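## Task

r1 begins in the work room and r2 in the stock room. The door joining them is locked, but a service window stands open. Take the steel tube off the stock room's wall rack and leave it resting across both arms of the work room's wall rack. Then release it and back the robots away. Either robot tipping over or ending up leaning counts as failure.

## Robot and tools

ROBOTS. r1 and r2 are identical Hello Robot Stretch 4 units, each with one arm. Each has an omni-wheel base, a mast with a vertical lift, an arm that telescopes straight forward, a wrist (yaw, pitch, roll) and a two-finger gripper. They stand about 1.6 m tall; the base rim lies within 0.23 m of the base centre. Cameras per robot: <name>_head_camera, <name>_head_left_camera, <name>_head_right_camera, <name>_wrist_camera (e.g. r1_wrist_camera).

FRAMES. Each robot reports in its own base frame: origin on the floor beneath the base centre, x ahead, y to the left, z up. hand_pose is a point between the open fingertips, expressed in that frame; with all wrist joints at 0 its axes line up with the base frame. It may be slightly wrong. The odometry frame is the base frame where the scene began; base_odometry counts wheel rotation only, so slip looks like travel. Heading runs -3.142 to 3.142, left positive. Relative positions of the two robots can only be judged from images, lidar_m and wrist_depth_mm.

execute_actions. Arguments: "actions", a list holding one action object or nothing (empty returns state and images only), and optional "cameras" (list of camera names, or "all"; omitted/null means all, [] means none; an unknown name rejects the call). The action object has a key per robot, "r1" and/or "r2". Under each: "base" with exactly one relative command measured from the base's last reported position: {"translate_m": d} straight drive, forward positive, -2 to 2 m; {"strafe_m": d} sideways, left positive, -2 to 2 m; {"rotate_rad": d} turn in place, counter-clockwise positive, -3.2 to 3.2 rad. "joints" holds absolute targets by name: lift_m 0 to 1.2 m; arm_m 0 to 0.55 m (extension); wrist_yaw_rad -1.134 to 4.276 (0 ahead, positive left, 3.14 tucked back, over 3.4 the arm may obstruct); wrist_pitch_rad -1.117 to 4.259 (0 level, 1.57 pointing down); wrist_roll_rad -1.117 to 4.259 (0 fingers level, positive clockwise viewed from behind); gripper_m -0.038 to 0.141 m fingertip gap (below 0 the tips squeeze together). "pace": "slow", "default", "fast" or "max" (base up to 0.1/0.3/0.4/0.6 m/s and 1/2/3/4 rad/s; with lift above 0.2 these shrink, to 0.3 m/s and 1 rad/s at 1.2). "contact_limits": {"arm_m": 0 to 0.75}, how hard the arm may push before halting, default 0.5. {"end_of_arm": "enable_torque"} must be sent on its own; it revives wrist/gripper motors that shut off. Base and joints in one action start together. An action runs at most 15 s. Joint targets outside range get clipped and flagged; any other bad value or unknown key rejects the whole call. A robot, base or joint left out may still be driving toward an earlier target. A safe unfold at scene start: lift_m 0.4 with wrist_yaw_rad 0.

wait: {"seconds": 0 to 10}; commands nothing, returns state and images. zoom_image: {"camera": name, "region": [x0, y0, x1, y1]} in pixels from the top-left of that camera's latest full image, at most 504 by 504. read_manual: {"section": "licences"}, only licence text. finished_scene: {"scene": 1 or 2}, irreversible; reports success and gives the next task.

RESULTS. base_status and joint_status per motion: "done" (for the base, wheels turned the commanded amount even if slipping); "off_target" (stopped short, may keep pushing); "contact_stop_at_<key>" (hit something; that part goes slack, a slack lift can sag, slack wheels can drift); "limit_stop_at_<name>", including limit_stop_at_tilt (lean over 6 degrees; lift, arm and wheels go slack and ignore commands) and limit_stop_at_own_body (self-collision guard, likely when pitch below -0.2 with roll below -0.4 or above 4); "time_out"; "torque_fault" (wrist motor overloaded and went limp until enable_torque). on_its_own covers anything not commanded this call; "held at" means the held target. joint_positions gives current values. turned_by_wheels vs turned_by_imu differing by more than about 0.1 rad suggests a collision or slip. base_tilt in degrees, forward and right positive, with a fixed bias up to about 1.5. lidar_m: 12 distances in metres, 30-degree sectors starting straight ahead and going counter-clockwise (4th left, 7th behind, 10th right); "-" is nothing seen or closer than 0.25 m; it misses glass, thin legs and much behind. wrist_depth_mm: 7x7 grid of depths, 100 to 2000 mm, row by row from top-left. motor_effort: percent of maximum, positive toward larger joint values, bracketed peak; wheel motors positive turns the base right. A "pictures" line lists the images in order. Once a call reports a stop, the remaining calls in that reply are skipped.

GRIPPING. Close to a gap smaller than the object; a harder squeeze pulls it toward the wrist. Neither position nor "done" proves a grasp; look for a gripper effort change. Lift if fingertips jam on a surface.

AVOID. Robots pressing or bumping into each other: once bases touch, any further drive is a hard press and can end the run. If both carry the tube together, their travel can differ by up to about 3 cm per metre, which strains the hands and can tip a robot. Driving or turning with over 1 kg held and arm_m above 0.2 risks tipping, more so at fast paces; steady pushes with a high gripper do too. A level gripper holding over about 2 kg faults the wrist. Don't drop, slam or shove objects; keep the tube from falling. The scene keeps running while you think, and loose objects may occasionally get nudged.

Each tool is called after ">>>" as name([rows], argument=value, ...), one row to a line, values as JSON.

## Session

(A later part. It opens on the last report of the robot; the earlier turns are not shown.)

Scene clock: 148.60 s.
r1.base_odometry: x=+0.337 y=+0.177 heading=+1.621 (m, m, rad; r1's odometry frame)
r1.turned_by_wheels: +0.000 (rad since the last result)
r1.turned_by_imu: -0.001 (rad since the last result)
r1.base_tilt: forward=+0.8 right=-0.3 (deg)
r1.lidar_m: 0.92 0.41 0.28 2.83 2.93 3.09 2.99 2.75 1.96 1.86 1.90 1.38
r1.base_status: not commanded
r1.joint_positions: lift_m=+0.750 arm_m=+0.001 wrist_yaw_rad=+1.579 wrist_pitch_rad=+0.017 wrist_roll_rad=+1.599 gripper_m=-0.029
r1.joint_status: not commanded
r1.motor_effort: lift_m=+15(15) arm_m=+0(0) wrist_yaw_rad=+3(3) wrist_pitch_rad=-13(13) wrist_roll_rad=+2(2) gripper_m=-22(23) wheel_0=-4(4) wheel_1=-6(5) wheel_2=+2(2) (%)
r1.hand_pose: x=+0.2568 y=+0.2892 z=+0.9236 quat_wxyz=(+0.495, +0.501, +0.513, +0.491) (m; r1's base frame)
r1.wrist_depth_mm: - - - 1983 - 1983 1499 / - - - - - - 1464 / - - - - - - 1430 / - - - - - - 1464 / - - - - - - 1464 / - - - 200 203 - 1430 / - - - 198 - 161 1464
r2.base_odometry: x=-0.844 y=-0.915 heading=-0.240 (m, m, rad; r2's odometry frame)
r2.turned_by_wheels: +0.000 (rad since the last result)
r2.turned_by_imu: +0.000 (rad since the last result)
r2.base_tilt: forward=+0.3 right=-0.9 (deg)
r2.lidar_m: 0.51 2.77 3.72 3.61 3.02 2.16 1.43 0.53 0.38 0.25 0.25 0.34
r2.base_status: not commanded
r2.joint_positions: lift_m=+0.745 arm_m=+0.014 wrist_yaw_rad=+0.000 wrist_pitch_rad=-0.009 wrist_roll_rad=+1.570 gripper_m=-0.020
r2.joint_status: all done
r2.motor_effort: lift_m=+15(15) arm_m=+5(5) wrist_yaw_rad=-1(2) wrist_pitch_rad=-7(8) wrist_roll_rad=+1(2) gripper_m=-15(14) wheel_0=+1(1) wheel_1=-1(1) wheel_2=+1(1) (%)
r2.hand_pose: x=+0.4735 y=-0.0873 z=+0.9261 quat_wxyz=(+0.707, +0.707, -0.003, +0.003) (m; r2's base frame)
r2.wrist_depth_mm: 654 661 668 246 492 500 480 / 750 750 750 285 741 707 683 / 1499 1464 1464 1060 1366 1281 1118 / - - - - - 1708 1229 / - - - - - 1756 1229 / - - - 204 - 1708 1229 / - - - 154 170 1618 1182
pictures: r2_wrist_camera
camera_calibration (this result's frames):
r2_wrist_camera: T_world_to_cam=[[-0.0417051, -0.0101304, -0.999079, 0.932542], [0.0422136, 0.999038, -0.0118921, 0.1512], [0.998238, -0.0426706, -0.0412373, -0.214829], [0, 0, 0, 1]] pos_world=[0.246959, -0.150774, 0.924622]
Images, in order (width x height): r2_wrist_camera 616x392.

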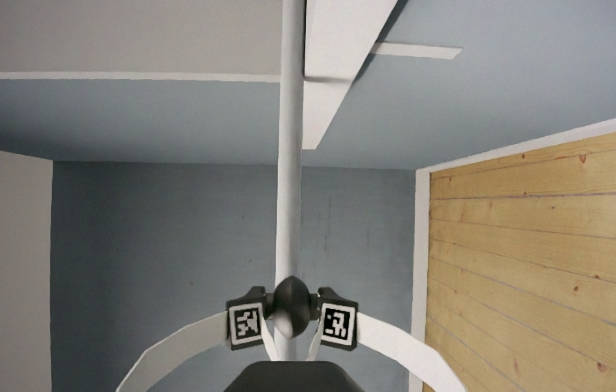

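>>> execute_actions([
  {"r2":{"joints":{"gripper_m":0.05}}},
], cameras=[])

>>> execute_actions([
  {"r2":{"joints":{"arm_m":0.09}}},
], cameras=[])

>>> execute_actions([
  {"r2":{"joints":{"gripper_m":-0.02}}},
], cameras=[])

>>> execute_actions([
  {"r2":{"joints":{"arm_m":0.02},"pace":"slow"}},
], cameras=["r2_wrist_camera","r1_head_camera"])

Scene clock: 155.67 s.
r1.base_odometry: x=+0.337 y=+0.177 heading=+1.621 (m, m, rad; r1's odometry frame)
r1.turned_by_wheels: +0.000 (rad since the last result)
r1.turned_by_imu: -0.002 (rad since the last result)
r1.base_tilt: forward=+0.7 right=-0.3 (deg)
r1.lidar_m: 0.92 0.41 0.27 2.83 2.96 3.08 2.99 2.74 1.97 1.88 1.91 1.38
r1.base_status: not commanded
r1.joint_positions: lift_m=+0.750 arm_m=+0.001 wrist_yaw_rad=+1.579 wrist_pitch_rad=+0.017 wrist_roll_rad=+1.599 gripper_m=-0.029
r1.joint_status: not commanded
r1.motor_effort: lift_m=+15(15) arm_m=+0(0) wrist_yaw_rad=+3(2) wrist_pitch_rad=-13(13) wrist_roll_rad=+3(2) gripper_m=-24(22) wheel_0=-4(4) wheel_1=-5(5) wheel_2=+2(2) (%)
r1.hand_pose: x=+0.2568 y=+0.2892 z=+0.9236 quat_wxyz=(+0.495, +0.501, +0.513, +0.491) (m; r1's base frame)
r1.wrist_depth_mm: - - - 1983 - 1983 1464 / - - - - - - 1464 / - - - - - - 1464 / - - - - - - 1464 / - - - - - - 1464 / - - - 200 203 - 1430 / - - - 199 - 161 1430
r2.base_odometry: x=-0.844 y=-0.915 heading=-0.240 (m, m, rad; r2's odometry frame)
r2.turned_by_wheels: +0.000 (rad since the last result)
r2.turned_by_imu: +0.000 (rad since the last result)
r2.base_tilt: forward=+0.3 right=-0.9 (deg)
r2.lidar_m: 0.51 2.78 3.70 3.63 3.02 2.17 1.45 0.52 0.39 0.25 0.25 0.33
r2.base_status: not commanded
r2.joint_positions: lift_m=+0.745 arm_m=+0.014 wrist_yaw_rad=+0.000 wrist_pitch_rad=-0.009 wrist_roll_rad=+1.570 gripper_m=+0.050
r2.joint_status: all done
r2.motor_effort: lift_m=+15(15) arm_m=+5(5) wrist_yaw_rad=-1(1) wrist_pitch_rad=-7(8) wrist_roll_rad=+1(0) gripper_m=-5(15) wheel_0=+1(1) wheel_1=-1(0) wheel_2=+1(1) (%)
r2.hand_pose: x=+0.4735 y=-0.0873 z=+0.9261 quat_wxyz=(+0.707, +0.707, -0.003, +0.003) (m; r2's base frame)
r2.wrist_depth_mm: 647 661 668 247 492 496 484 / 750 759 750 283 732 699 683 / 1537 1499 1499 1060 1366 1308 1118 / - - - - - 1808 1255 / - - - - - 1756 1255 / - - 213 - - 1708 1205 / - - - 145 - 1661 1182
pictures: none
No camera images: the call's "cameras" was empty. Leave "cameras" out to get every camera's image.

Scene clock: 156.80 s.
r1.base_odometry: x=+0.337 y=+0.177 heading=+1.621 (m, m, rad; r1's odometry frame)
r1.turned_by_wheels: +0.000 (rad since the last result)
r1.turned_by_imu: +0.000 (rad since the last result)
r1.base_tilt: forward=+0.8 right=-0.3 (deg)
r1.lidar_m: 0.92 0.43 0.27 2.84 2.94 3.10 3.00 2.72 1.99 1.89 1.90 1.40
r1.base_status: not commanded
r1.joint_positions: lift_m=+0.750 arm_m=+0.001 wrist_yaw_rad=+1.579 wrist_pitch_rad=+0.017 wrist_roll_rad=+1.599 gripper_m=-0.029
r1.joint_status: not commanded
r1.motor_effort: lift_m=+15(15) arm_m=+0(0) wrist_yaw_rad=+3(3) wrist_pitch_rad=-13(13) wrist_roll_rad=+2(3) gripper_m=-22(23) wheel_0=-4(4) wheel_1=-5(6) wheel_2=+2(2) (%)
r1.hand_pose: x=+0.2568 y=+0.2892 z=+0.9236 quat_wxyz=(+0.495, +0.501, +0.513, +0.491) (m; r1's base frame)
r1.wrist_depth_mm: - - - 1983 - - 1464 / - - - - - - 1464 / - - - - - - 1430 / - - - - - - 1464 / - - - - - - 1430 / - - - 200 204 - 1464 / - - - 199 - 161 1499
r2.base_odometry: x=-0.844 y=-0.915 heading=-0.240 (m, m, rad; r2's odometry frame)
r2.turned_by_wheels: +0.000 (rad since the last result)
r2.turned_by_imu: +0.000 (rad since the last result)
r2.base_tilt: forward=+0.3 right=-0.9 (deg)
r2.lidar_m: 0.52 2.78 3.73 3.60 3.02 2.16 1.44 0.53 0.38 0.25 0.25 0.34
r2.base_status: not commanded
r2.joint_positions: lift_m=+0.745 arm_m=+0.089 wrist_yaw_rad=+0.000 wrist_pitch_rad=-0.009 wrist_roll_rad=+1.570 gripper_m=+0.050
r2.joint_status: all done
r2.motor_effort: lift_m=+15(15) arm_m=+5(6) wrist_yaw_rad=-1(1) wrist_pitch_rad=-7(8) wrist_roll_rad=+1(2) gripper_m=-4(3) wheel_0=+1(1) wheel_1=+0(1) wheel_2=+1(1) (%)
r2.hand_pose: x=+0.5485 y=-0.0874 z=+0.9262 quat_wxyz=(+0.707, +0.707, -0.003, +0.003) (m; r2's base frame)
r2.wrist_depth_mm: 580 585 597 208 484 488 480 / 759 759 759 274 732 707 691 / 1464 1464 1430 1078 1366 1308 1138 / - - - - - 1863 1255 / - - - - - 1756 1229 / - - 213 - - 1708 1229 / - - - 145 - 1661 1182
pictures: none
No camera images: the call's "cameras" was empty. Leave "cameras" out to get every camera's image.

Scene clock: 158.23 s.
r1.base_odometry: x=+0.337 y=+0.177 heading=+1.621 (m, m, rad; r1's odometry frame)
r1.turned_by_wheels: +0.000 (rad since the last result)
r1.turned_by_imu: -0.001 (rad since the last result)
r1.base_tilt: forward=+0.6 right=-0.3 (deg)
r1.lidar_m: 0.94 0.42 0.29 2.84 2.94 3.09 3.00 2.75 1.95 1.88 1.89 1.38
r1.base_status: not commanded
r1.joint_positions: lift_m=+0.750 arm_m=+0.001 wrist_yaw_rad=+1.580 wrist_pitch_rad=+0.017 wrist_roll_rad=+1.599 gripper_m=-0.029
r1.joint_status: not commanded
r1.motor_effort: lift_m=+15(15) arm_m=+0(0) wrist_yaw_rad=+1(4) wrist_pitch_rad=-13(13) wrist_roll_rad=+2(2) gripper_m=-21(22) wheel_0=-4(4) wheel_1=-5(5) wheel_2=+2(2) (%)
r1.hand_pose: x=+0.2566 y=+0.2892 z=+0.9236 quat_wxyz=(+0.495, +0.501, +0.514, +0.491) (m; r1's base frame)
r1.wrist_depth_mm: - - - 1983 - - 1464 / - - - - - - 1430 / - - - - - - 1430 / - - - - - - 1464 / - - - - - - 1464 / - - - 200 198 - 1464 / - - - 199 - 161 1499
r2.base_odometry: x=-0.844 y=-0.915 heading=-0.240 (m, m, rad; r2's odometry frame)
r2.turned_by_wheels: +0.000 (rad since the last result)
r2.turned_by_imu: +0.000 (rad since the last result)
r2.base_tilt: forward=+0.3 right=-0.9 (deg)
r2.lidar_m: 0.50 2.82 3.71 3.62 3.02 2.18 1.43 0.54 0.38 0.25 0.25 0.35
r2.base_status: not commanded
r2.joint_positions: lift_m=+0.745 arm_m=+0.089 wrist_yaw_rad=+0.000 wrist_pitch_rad=-0.011 wrist_roll_rad=+1.570 gripper_m=-0.019
r2.joint_status: all done
r2.motor_effort: lift_m=+15(15) arm_m=+5(5) wrist_yaw_rad=-1(1) wrist_pitch_rad=+0(7) wrist_roll_rad=+1(1) gripper_m=-20(18) wheel_0=+1(1) wheel_1=+0(1) wheel_2=+1(1) (%)
r2.hand_pose: x=+0.5485 y=-0.0873 z=+0.9269 quat_wxyz=(+0.707, +0.707, -0.004, +0.004) (m; r2's base frame)
r2.wrist_depth_mm: 580 585 591 198 466 492 477 / 750 759 750 254 732 707 683 / 1499 1464 1464 484 1366 1308 1138 / - - - - - 1808 1255 / - - - - - 1708 1229 / - - 200 199 - 1756 1229 / - - - 153 - 1576 1205
pictures: none
No camera images: the call's "cameras" was empty. Leave "cameras" out to get every camera's image.

Scene clock: 160.20 s.
r1.base_odometry: x=+0.337 y=+0.177 heading=+1.621 (m, m, rad; r1's odometry frame)
r1.turned_by_wheels: +0.000 (rad since the last result)
r1.turned_by_imu: -0.001 (rad since the last result)
r1.base_tilt: forward=+0.7 right=-0.3 (deg)
r1.lidar_m: 1.06 0.40 0.27 2.82 2.94 3.10 2.98 2.75 1.97 1.86 1.91 1.39
r1.base_status: not commanded
r1.joint_positions: lift_m=+0.750 arm_m=+0.001 wrist_yaw_rad=+1.581 wrist_pitch_rad=+0.017 wrist_roll_rad=+1.599 gripper_m=-0.029
r1.joint_status: not commanded
r1.motor_effort: lift_m=+15(15) arm_m=+0(0) wrist_yaw_rad=-3(3) wrist_pitch_rad=-13(13) wrist_roll_rad=+2(2) gripper_m=-22(21) wheel_0=-4(4) wheel_1=-5(5) wheel_2=+2(2) (%)
r1.hand_pose: x=+0.2562 y=+0.2894 z=+0.9236 quat_wxyz=(+0.495, +0.500, +0.514, +0.491) (m; r1's base frame)
r1.wrist_depth_mm: - - - 1921 - 1983 1499 / - - - - - - 1430 / - - - - - - 1464 / - - - - - - 1430 / - - - - - - 1464 / - - - 201 204 - 1464 / - - - 198 - 162 1499
r2.base_odometry: x=-0.844 y=-0.915 heading=-0.240 (m, m, rad; r2's odometry frame)
r2.turned_by_wheels: +0.000 (rad since the last result)
r2.turned_by_imu: +0.000 (rad since the last result)
r2.base_tilt: forward=+0.3 right=-0.9 (deg)
r2.lidar_m: 0.44 0.47 3.73 3.62 3.02 2.17 1.43 0.53 0.38 0.25 0.25 0.35
r2.base_status: not commanded
r2.joint_positions: lift_m=+0.745 arm_m=+0.021 wrist_yaw_rad=+0.002 wrist_pitch_rad=-0.011 wrist_roll_rad=+1.570 gripper_m=-0.019
r2.joint_status: all done
r2.motor_effort: lift_m=+15(15) arm_m=-6(6) wrist_yaw_rad=-5(6) wrist_pitch_rad=+0(0) wrist_roll_rad=+1(2) gripper_m=-18(19) wheel_0=+1(1) wheel_1=-1(1) wheel_2=+1(1) (%)
r2.hand_pose: x=+0.4806 y=-0.0869 z=+0.9269 quat_wxyz=(+0.707, +0.707, -0.003, +0.005) (m; r2's base frame)
r2.wrist_depth_mm: 647 654 668 206 477 496 484 / 750 768 759 257 732 715 683 / 1499 1464 1499 496 1397 1308 1138 / - - - - - 1808 1255 / - - - - - 1756 1255 / - - 201 200 - 1756 1205 / - - - 177 - 1618 1182
pictures: r1_head_camera, r2_wrist_camera
camera_calibration (this result's frames):
r2_wrist_camera: T_world_to_cam=[[-0.0390559, -0.0101874, -0.999185, 0.932423], [0.0407524, 0.9991, -0.0117794, 0.151082], [0.998406, -0.0411792, -0.0386056, -0.224258], [0, 0, 0, 1]] pos_world=[0.25416, -0.150682, 0.924785]
Images, in order (width x height): r1_head_camera 420x560, r2_wrist_camera 616x392.

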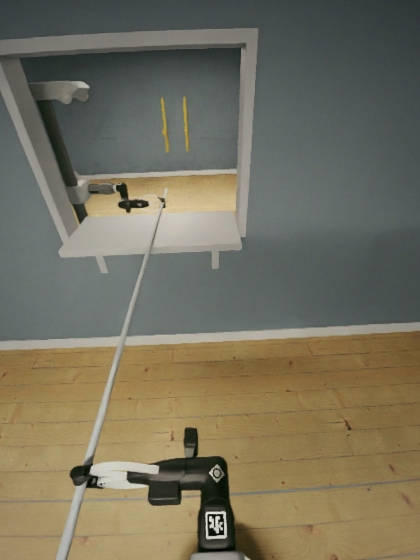

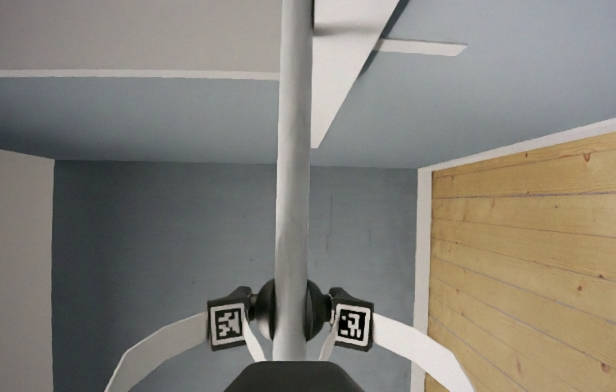

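>>> execute_actions([
  {"r1":{"joints":{"gripper_m":0.06}}},
], cameras=[])

>>> execute_actions([
  {"r1":{"base":{"translate_m":0.81},"joints":{"lift_m":0.74}}},
], cameras=["r1_wrist_camera"])

>>> execute_actions([
  {"r1":{"joints":{"gripper_m":-0.038}}},
], cameras=["r1_wrist_camera","r1_head_left_camera"])

Scene clock: 167.80 s.
r1.base_odometry: x=+0.337 y=+0.177 heading=+1.621 (m, m, rad; r1's odometry frame)
r1.turned_by_wheels: +0.000 (rad since the last result)
r1.turned_by_imu: -0.002 (rad since the last result)
r1.base_tilt: forward=+0.8 right=-0.3 (deg)
r1.lidar_m: 1.07 0.42 0.30 2.83 2.95 3.10 2.99 2.74 1.97 1.89 1.92 1.38
r1.base_status: not commanded
r1.joint_positions: lift_m=+0.750 arm_m=+0.001 wrist_yaw_rad=+1.580 wrist_pitch_rad=+0.015 wrist_roll_rad=+1.600 gripper_m=+0.060
r1.joint_status: all done
r1.motor_effort: lift_m=+15(15) arm_m=+0(0) wrist_yaw_rad=-1(3) wrist_pitch_rad=-7(14) wrist_roll_rad=+1(3) gripper_m=-4(23) wheel_0=-4(4) wheel_1=-5(5) wheel_2=+2(2) (%)
r1.hand_pose: x=+0.2565 y=+0.2893 z=+0.9243 quat_wxyz=(+0.494, +0.501, +0.513, +0.491) (m; r1's base frame)
r1.wrist_depth_mm: - - - - - - 1430 / - - - - - - 1430 / - - - - - - 1464 / - - - - - - 1464 / - - - - - - 1464 / - - 213 - 213 - 1464 / - - - 212 - 1808 1499
r2.base_odometry: x=-0.844 y=-0.915 heading=-0.240 (m, m, rad; r2's odometry frame)
r2.turned_by_wheels: +0.000 (rad since the last result)
r2.turned_by_imu: +0.000 (rad since the last result)
r2.base_tilt: forward=+0.3 right=-0.9 (deg)
r2.lidar_m: 0.41 0.48 3.71 3.60 3.03 2.19 1.43 0.54 0.38 0.25 0.25 0.34
r2.base_status: not commanded
r2.joint_positions: lift_m=+0.745 arm_m=+0.021 wrist_yaw_rad=+0.002 wrist_pitch_rad=-0.012 wrist_roll_rad=+1.570 gripper_m=-0.019
r2.joint_status: not commanded
r2.motor_effort: lift_m=+15(15) arm_m=-5(6) wrist_yaw_rad=-6(6) wrist_pitch_rad=+0(1) wrist_roll_rad=+2(0) gripper_m=-17(19) wheel_0=+1(1) wheel_1=-1(0) wheel_2=+1(1) (%)
r2.hand_pose: x=+0.4805 y=-0.0869 z=+0.9270 quat_wxyz=(+0.707, +0.707, -0.004, +0.005) (m; r2's base frame)
r2.wrist_depth_mm: 640 654 661 204 480 504 484 / 759 768 768 256 750 715 691 / 1537 1537 1499 496 1397 1336 1118 / - - - - - 1808 1255 / - - - - - 1756 1229 / - - 200 201 - 1708 1205 / - - - 154 - 1618 1229
pictures: none
No camera images: the call's "cameras" was empty. Leave "cameras" out to get every camera's image.

Scene clock: 172.00 s.
r1.base_odometry: x=+0.296 y=+0.985 heading=+1.621 (m, m, rad; r1's odometry frame)
r1.turned_by_wheels: +0.000 (rad since the last result)
r1.turned_by_imu: -0.002 (rad since the last result)
r1.base_tilt: forward=+0.9 right=-0.3 (deg)
r1.lidar_m: 0.36 0.40 0.28 0.26 0.28 0.39 3.90 2.73 1.99 1.89 0.75 0.40
r1.base_status: done
r1.joint_positions: lift_m=+0.740 arm_m=+0.001 wrist_yaw_rad=+1.580 wrist_pitch_rad=+0.014 wrist_roll_rad=+1.600 gripper_m=+0.060
r1.joint_status: all done
r1.motor_effort: lift_m=+14(13) arm_m=+0(0) wrist_yaw_rad=-1(0) wrist_pitch_rad=-6(6) wrist_roll_rad=+1(1) gripper_m=-4(4) wheel_0=+5(13) wheel_1=+4(14) wheel_2=-2(12) (%)
r1.hand_pose: x=+0.2565 y=+0.2893 z=+0.9144 quat_wxyz=(+0.494, +0.501, +0.513, +0.491) (m; r1's base frame)
r1.wrist_depth_mm: 699 699 683 216 167 466 469 / 699 699 691 216 634 691 691 / 1229 1255 1255 368 1308 1336 1255 / - - - - - - 1397 / - - - - - - 1430 / - - 213 - 213 - 1464 / - - - 211 - 1756 1499
r2.base_odometry: x=-0.844 y=-0.915 heading=-0.240 (m, m, rad; r2's odometry frame)
r2.turned_by_wheels: +0.000 (rad since the last result)
r2.turned_by_imu: +0.000 (rad since the last result)
r2.base_tilt: forward=+0.4 right=-0.9 (deg)
r2.lidar_m: 0.43 0.45 3.72 3.60 3.02 2.16 1.42 0.54 0.37 0.25 0.25 0.35
r2.base_status: not commanded
r2.joint_positions: lift_m=+0.745 arm_m=+0.021 wrist_yaw_rad=+0.002 wrist_pitch_rad=-0.012 wrist_roll_rad=+1.570 gripper_m=-0.019
r2.joint_status: not commanded
r2.motor_effort: lift_m=+15(15) arm_m=-6(5) wrist_yaw_rad=-5(5) wrist_pitch_rad=+0(1) wrist_roll_rad=+1(1) gripper_m=-18(19) wheel_0=+1(1) wheel_1=-1(1) wheel_2=+1(1) (%)
r2.hand_pose: x=+0.4805 y=-0.0869 z=+0.9270 quat_wxyz=(+0.707, +0.707, -0.004, +0.005) (m; r2's base frame)
r2.wrist_depth_mm: 647 654 668 204 484 500 480 / 759 768 768 257 741 707 699 / 1499 1499 1464 492 1397 1336 1160 / - - - - - 1756 1229 / - - - - - 1808 1229 / - - 198 200 - 1708 1205 / - - - 154 - 1576 1205
pictures: r1_wrist_camera
camera_calibration (this result's frames):
r1_wrist_camera: T_world_to_cam=[[-0.001251, 0.0165639, -0.999862, 0.911623], [-0.999989, 0.00441818, 0.00132435, 0.312519], [0.0044395, 0.999853, 0.0165582, -0.081548], [0, 0, 0, 1]] pos_world=[0.314018, 0.0650553, 0.912434]
Images, in order (width x height): r1_wrist_camera 616x392.

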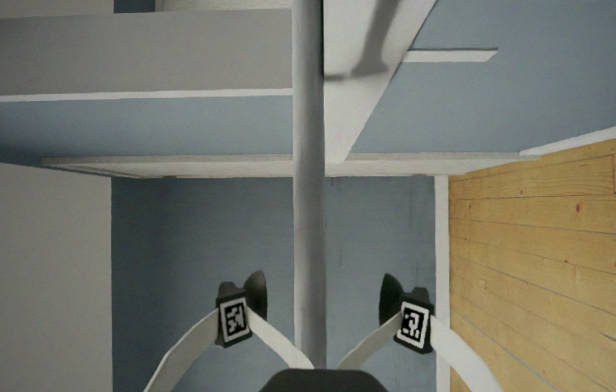

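Scene clock: 173.67 s.
r1.base_odometry: x=+0.296 y=+0.985 heading=+1.621 (m, m, rad; r1's odometry frame)
r1.turned_by_wheels: +0.000 (rad since the last result)
r1.turned_by_imu: -0.001 (rad since the last result)
r1.base_tilt: forward=+0.9 right=-0.3 (deg)
r1.lidar_m: 0.38 0.40 0.26 0.25 0.26 0.36 3.90 2.74 1.99 1.90 0.76 0.41
r1.base_status: not commanded
r1.joint_positions: lift_m=+0.740 arm_m=+0.001 wrist_yaw_rad=+1.581 wrist_pitch_rad=+0.007 wrist_roll_rad=+1.600 gripper_m=-0.037
r1.joint_status: all done
r1.motor_effort: lift_m=+14(14) arm_m=+0(0) wrist_yaw_rad=-3(5) wrist_pitch_rad=+15(19) wrist_roll_rad=+1(1) gripper_m=-23(24) wheel_0=+5(5) wheel_1=+4(3) wheel_2=-2(2) (%)
r1.hand_pose: x=+0.2561 y=+0.2894 z=+0.9165 quat_wxyz=(+0.492, +0.503, +0.512, +0.494) (m; r1's base frame)
r1.wrist_depth_mm: 707 699 683 200 158 469 466 / 699 691 683 257 585 691 699 / 1281 1308 1308 535 1336 1308 1281 / - - - - - - 1464 / - - - - - - 1499 / - - - 199 214 - 1464 / - - - 195 - 157 1499
r2.base_odometry: x=-0.844 y=-0.915 heading=-0.240 (m, m, rad; r2's odometry frame)
r2.turned_by_wheels: +0.000 (rad since the last result)
r2.turned_by_imu: +0.000 (rad since the last result)
r2.base_tilt: forward=+0.3 right=-0.9 (deg)
r2.lidar_m: 0.43 0.46 3.72 3.62 3.04 2.16 1.41 0.51 0.37 0.25 0.25 0.33
r2.base_status: not commanded
r2.joint_positions: lift_m=+0.745 arm_m=+0.021 wrist_yaw_rad=+0.001 wrist_pitch_rad=-0.013 wrist_roll_rad=+1.570 gripper_m=-0.019
r2.joint_status: not commanded
r2.motor_effort: lift_m=+15(15) arm_m=-5(5) wrist_yaw_rad=-2(5) wrist_pitch_rad=+3(4) wrist_roll_rad=+0(1) gripper_m=-18(18) wheel_0=+1(1) wheel_1=+0(1) wheel_2=+1(1) (%)
r2.hand_pose: x=+0.4804 y=-0.0872 z=+0.9273 quat_wxyz=(+0.707, +0.707, -0.004, +0.005) (m; r2's base frame)
r2.wrist_depth_mm: 647 654 661 206 477 496 480 / 759 759 759 255 741 715 683 / 1499 1537 1464 488 1366 1336 1138 / - - - - - 1808 1255 / - - - - - 1808 1229 / - - 201 200 - 1756 1205 / - - - 154 - 1576 1205
pictures: r1_head_left_camera, r1_wrist_camera
camera_calibration (this result's frames):
r1_wrist_camera: T_world_to_cam=[[-0.00135302, 0.0240274, -0.99971, 0.911501], [-0.999994, 0.00299862, 0.00142547, 0.312427], [0.003032, 0.999707, 0.0240232, -0.0881631], [0, 0, 0, 1]] pos_world=[0.313925, 0.0652994, 0.91291]
Images, in order (width x height): r1_head_left_camera 420x672, r1_wrist_camera 616x392.

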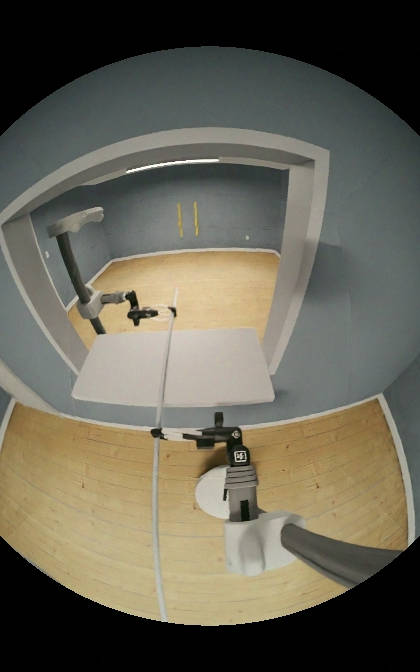

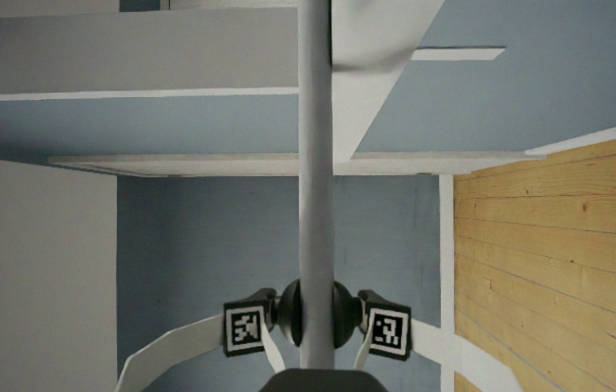

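>>> execute_actions([
  {"r1":{"joints":{"lift_m":0.755}},"r2":{"joints":{"gripper_m":0.14}}},
], cameras=[])

>>> execute_actions([
  {"r1":{"joints":{"lift_m":0.8},"pace":"slow"},"r2":{"joints":{"lift_m":0.78}}},
], cameras=["r1_wrist_camera","r2_wrist_camera"])

Scene clock: 179.10 s.
r1.base_odometry: x=+0.296 y=+0.985 heading=+1.621 (m, m, rad; r1's odometry frame)
r1.turned_by_wheels: +0.000 (rad since the last result)
r1.turned_by_imu: -0.002 (rad since the last result)
r1.base_tilt: forward=+0.8 right=-0.4 (deg)
r1.lidar_m: 0.38 0.40 0.25 0.25 0.27 0.37 3.89 2.73 1.99 1.90 0.76 0.39
r1.base_status: not commanded
r1.joint_positions: lift_m=+0.754 arm_m=+0.001 wrist_yaw_rad=+1.580 wrist_pitch_rad=+0.022 wrist_roll_rad=+1.599 gripper_m=-0.037
r1.joint_status: all done
r1.on_its_own: wrist_pitch_rad is at rest, and its effort (-29) is outside its rest range (-23 to +23)
r1.motor_effort: lift_m=+24(23) arm_m=+0(0) wrist_yaw_rad=-2(4) wrist_pitch_rad=-29(31) wrist_roll_rad=+3(3) gripper_m=-26(24) wheel_0=+4(5) wheel_1=+3(3) wheel_2=-2(2) (%)
r1.hand_pose: x=+0.2564 y=+0.2892 z=+0.9262 quat_wxyz=(+0.496, +0.499, +0.515, +0.490) (m; r1's base frame)
r1.wrist_depth_mm: 691 691 691 691 157 469 469 / 691 691 683 683 285 691 691 / 1229 1229 1281 960 1308 1308 1255 / - - - - - - 1430 / - - - - - - 1464 / - - - 195 196 - 1430 / - - - 194 - 158 1430
r2.base_odometry: x=-0.844 y=-0.915 heading=-0.240 (m, m, rad; r2's odometry frame)
r2.turned_by_wheels: +0.000 (rad since the last result)
r2.turned_by_imu: +0.000 (rad since the last result)
r2.base_tilt: forward=+0.3 right=-0.9 (deg)
r2.lidar_m: 0.46 0.49 3.71 3.61 3.00 2.18 1.42 0.53 0.39 0.25 0.25 0.32
r2.base_status: not commanded
r2.joint_positions: lift_m=+0.745 arm_m=+0.021 wrist_yaw_rad=+0.000 wrist_pitch_rad=-0.010 wrist_roll_rad=+1.570 gripper_m=+0.140
r2.joint_status: all done
r2.motor_effort: lift_m=+15(15) arm_m=-5(5) wrist_yaw_rad=-1(3) wrist_pitch_rad=-5(6) wrist_roll_rad=+0(1) gripper_m=+0(17) wheel_0=+1(1) wheel_1=-1(0) wheel_2=+1(1) (%)
r2.hand_pose: x=+0.4803 y=-0.0873 z=+0.9264 quat_wxyz=(+0.707, +0.707, -0.003, +0.004) (m; r2's base frame)
r2.wrist_depth_mm: 654 661 668 219 492 496 480 / 750 759 759 277 732 707 691 / 1499 1499 1464 1042 1366 1308 1118 / - - - - - 1756 1229 / - - - - - 1756 1229 / - 210 - - - 1618 1205 / - - - 144 - 1618 1205
pictures: none
No camera images: the call's "cameras" was empty. Leave "cameras" out to get every camera's image.

Scene clock: 180.33 s.
r1.base_odometry: x=+0.296 y=+0.985 heading=+1.621 (m, m, rad; r1's odometry frame)
r1.turned_by_wheels: +0.000 (rad since the last result)
r1.turned_by_imu: +0.000 (rad since the last result)
r1.base_tilt: forward=+0.8 right=-0.4 (deg)
r1.lidar_m: 0.37 0.39 0.26 0.25 0.26 0.37 3.91 2.73 2.00 1.90 0.75 0.40
r1.base_status: not commanded
r1.joint_positions: lift_m=+0.799 arm_m=+0.001 wrist_yaw_rad=+1.580 wrist_pitch_rad=+0.024 wrist_roll_rad=+1.600 gripper_m=-0.037
r1.joint_status: all done
r1.on_its_own: wrist_pitch_rad is at rest, and its effort (-34) is outside its rest range (-23 to +23)
r1.motor_effort: lift_m=+25(22) arm_m=+0(0) wrist_yaw_rad=-1(0) wrist_pitch_rad=-34(36) wrist_roll_rad=+2(4) gripper_m=-24(23) wheel_0=+5(5) wheel_1=+4(4) wheel_2=-2(2) (%)
r1.hand_pose: x=+0.2565 y=+0.2892 z=+0.9706 quat_wxyz=(+0.497, +0.499, +0.515, +0.489) (m; r1's base frame)
r1.wrist_depth_mm: 691 683 691 683 277 158 469 / 691 691 683 683 286 634 691 / 1229 1281 1255 960 530 1308 1336 / - - - - - - 1499 / - - - - - - 1499 / - - - 196 196 - 1499 / - - - 195 - 159 1464
r2.base_odometry: x=-0.844 y=-0.915 heading=-0.240 (m, m, rad; r2's odometry frame)
r2.turned_by_wheels: +0.000 (rad since the last result)
r2.turned_by_imu: +0.000 (rad since the last result)
r2.base_tilt: forward=+0.3 right=-0.9 (deg)
r2.lidar_m: 0.44 0.49 3.72 3.61 3.04 2.17 1.41 0.53 0.38 0.25 0.25 0.32
r2.base_status: not commanded
r2.joint_positions: lift_m=+0.780 arm_m=+0.021 wrist_yaw_rad=+0.000 wrist_pitch_rad=-0.010 wrist_roll_rad=+1.570 gripper_m=+0.140
r2.joint_status: all done
r2.motor_effort: lift_m=+24(24) arm_m=-5(5) wrist_yaw_rad=-1(2) wrist_pitch_rad=-6(6) wrist_roll_rad=+1(0) gripper_m=+1(1) wheel_0=+1(1) wheel_1=+0(1) wheel_2=+1(1) (%)
r2.hand_pose: x=+0.4803 y=-0.0873 z=+0.9606 quat_wxyz=(+0.707, +0.707, -0.003, +0.004) (m; r2's base frame)
r2.wrist_depth_mm: 647 654 661 402 213 492 480 / 750 759 759 394 603 707 691 / 1499 1499 1430 569 1366 1281 1182 / - - - - - 1921 1308 / - - - - - 1808 1281 / - 211 - - - 1661 1281 / - - - 144 - 1618 1255
pictures: r1_wrist_camera, r2_wrist_camera
camera_calibration (this result's frames):
r1_wrist_camera: T_world_to_cam=[[-0.000954998, 0.00662055, -0.999978, 0.970735], [-0.99999, 0.00424673, 0.000983127, 0.312774], [0.00425315, 0.999969, 0.00661643, -0.0727745], [0, 0, 0, 1]] pos_world=[0.314008, 0.0650172, 0.970887]
r2_wrist_camera: T_world_to_cam=[[-0.0409272, -0.0101282, -0.999111, 0.966952], [0.0422666, 0.999036, -0.0118588, 0.151276], [0.998268, -0.0427143, -0.0404597, -0.221011], [0, 0, 0, 1]] pos_world=[0.253809, -0.150777, 0.958944]
Images, in order (width x height): r1_wrist_camera 616x392, r2_wrist_camera 616x392.

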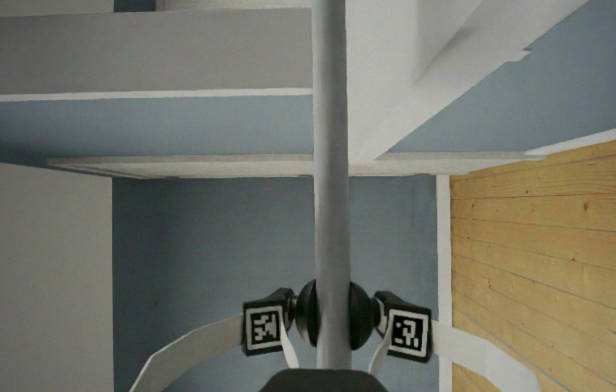

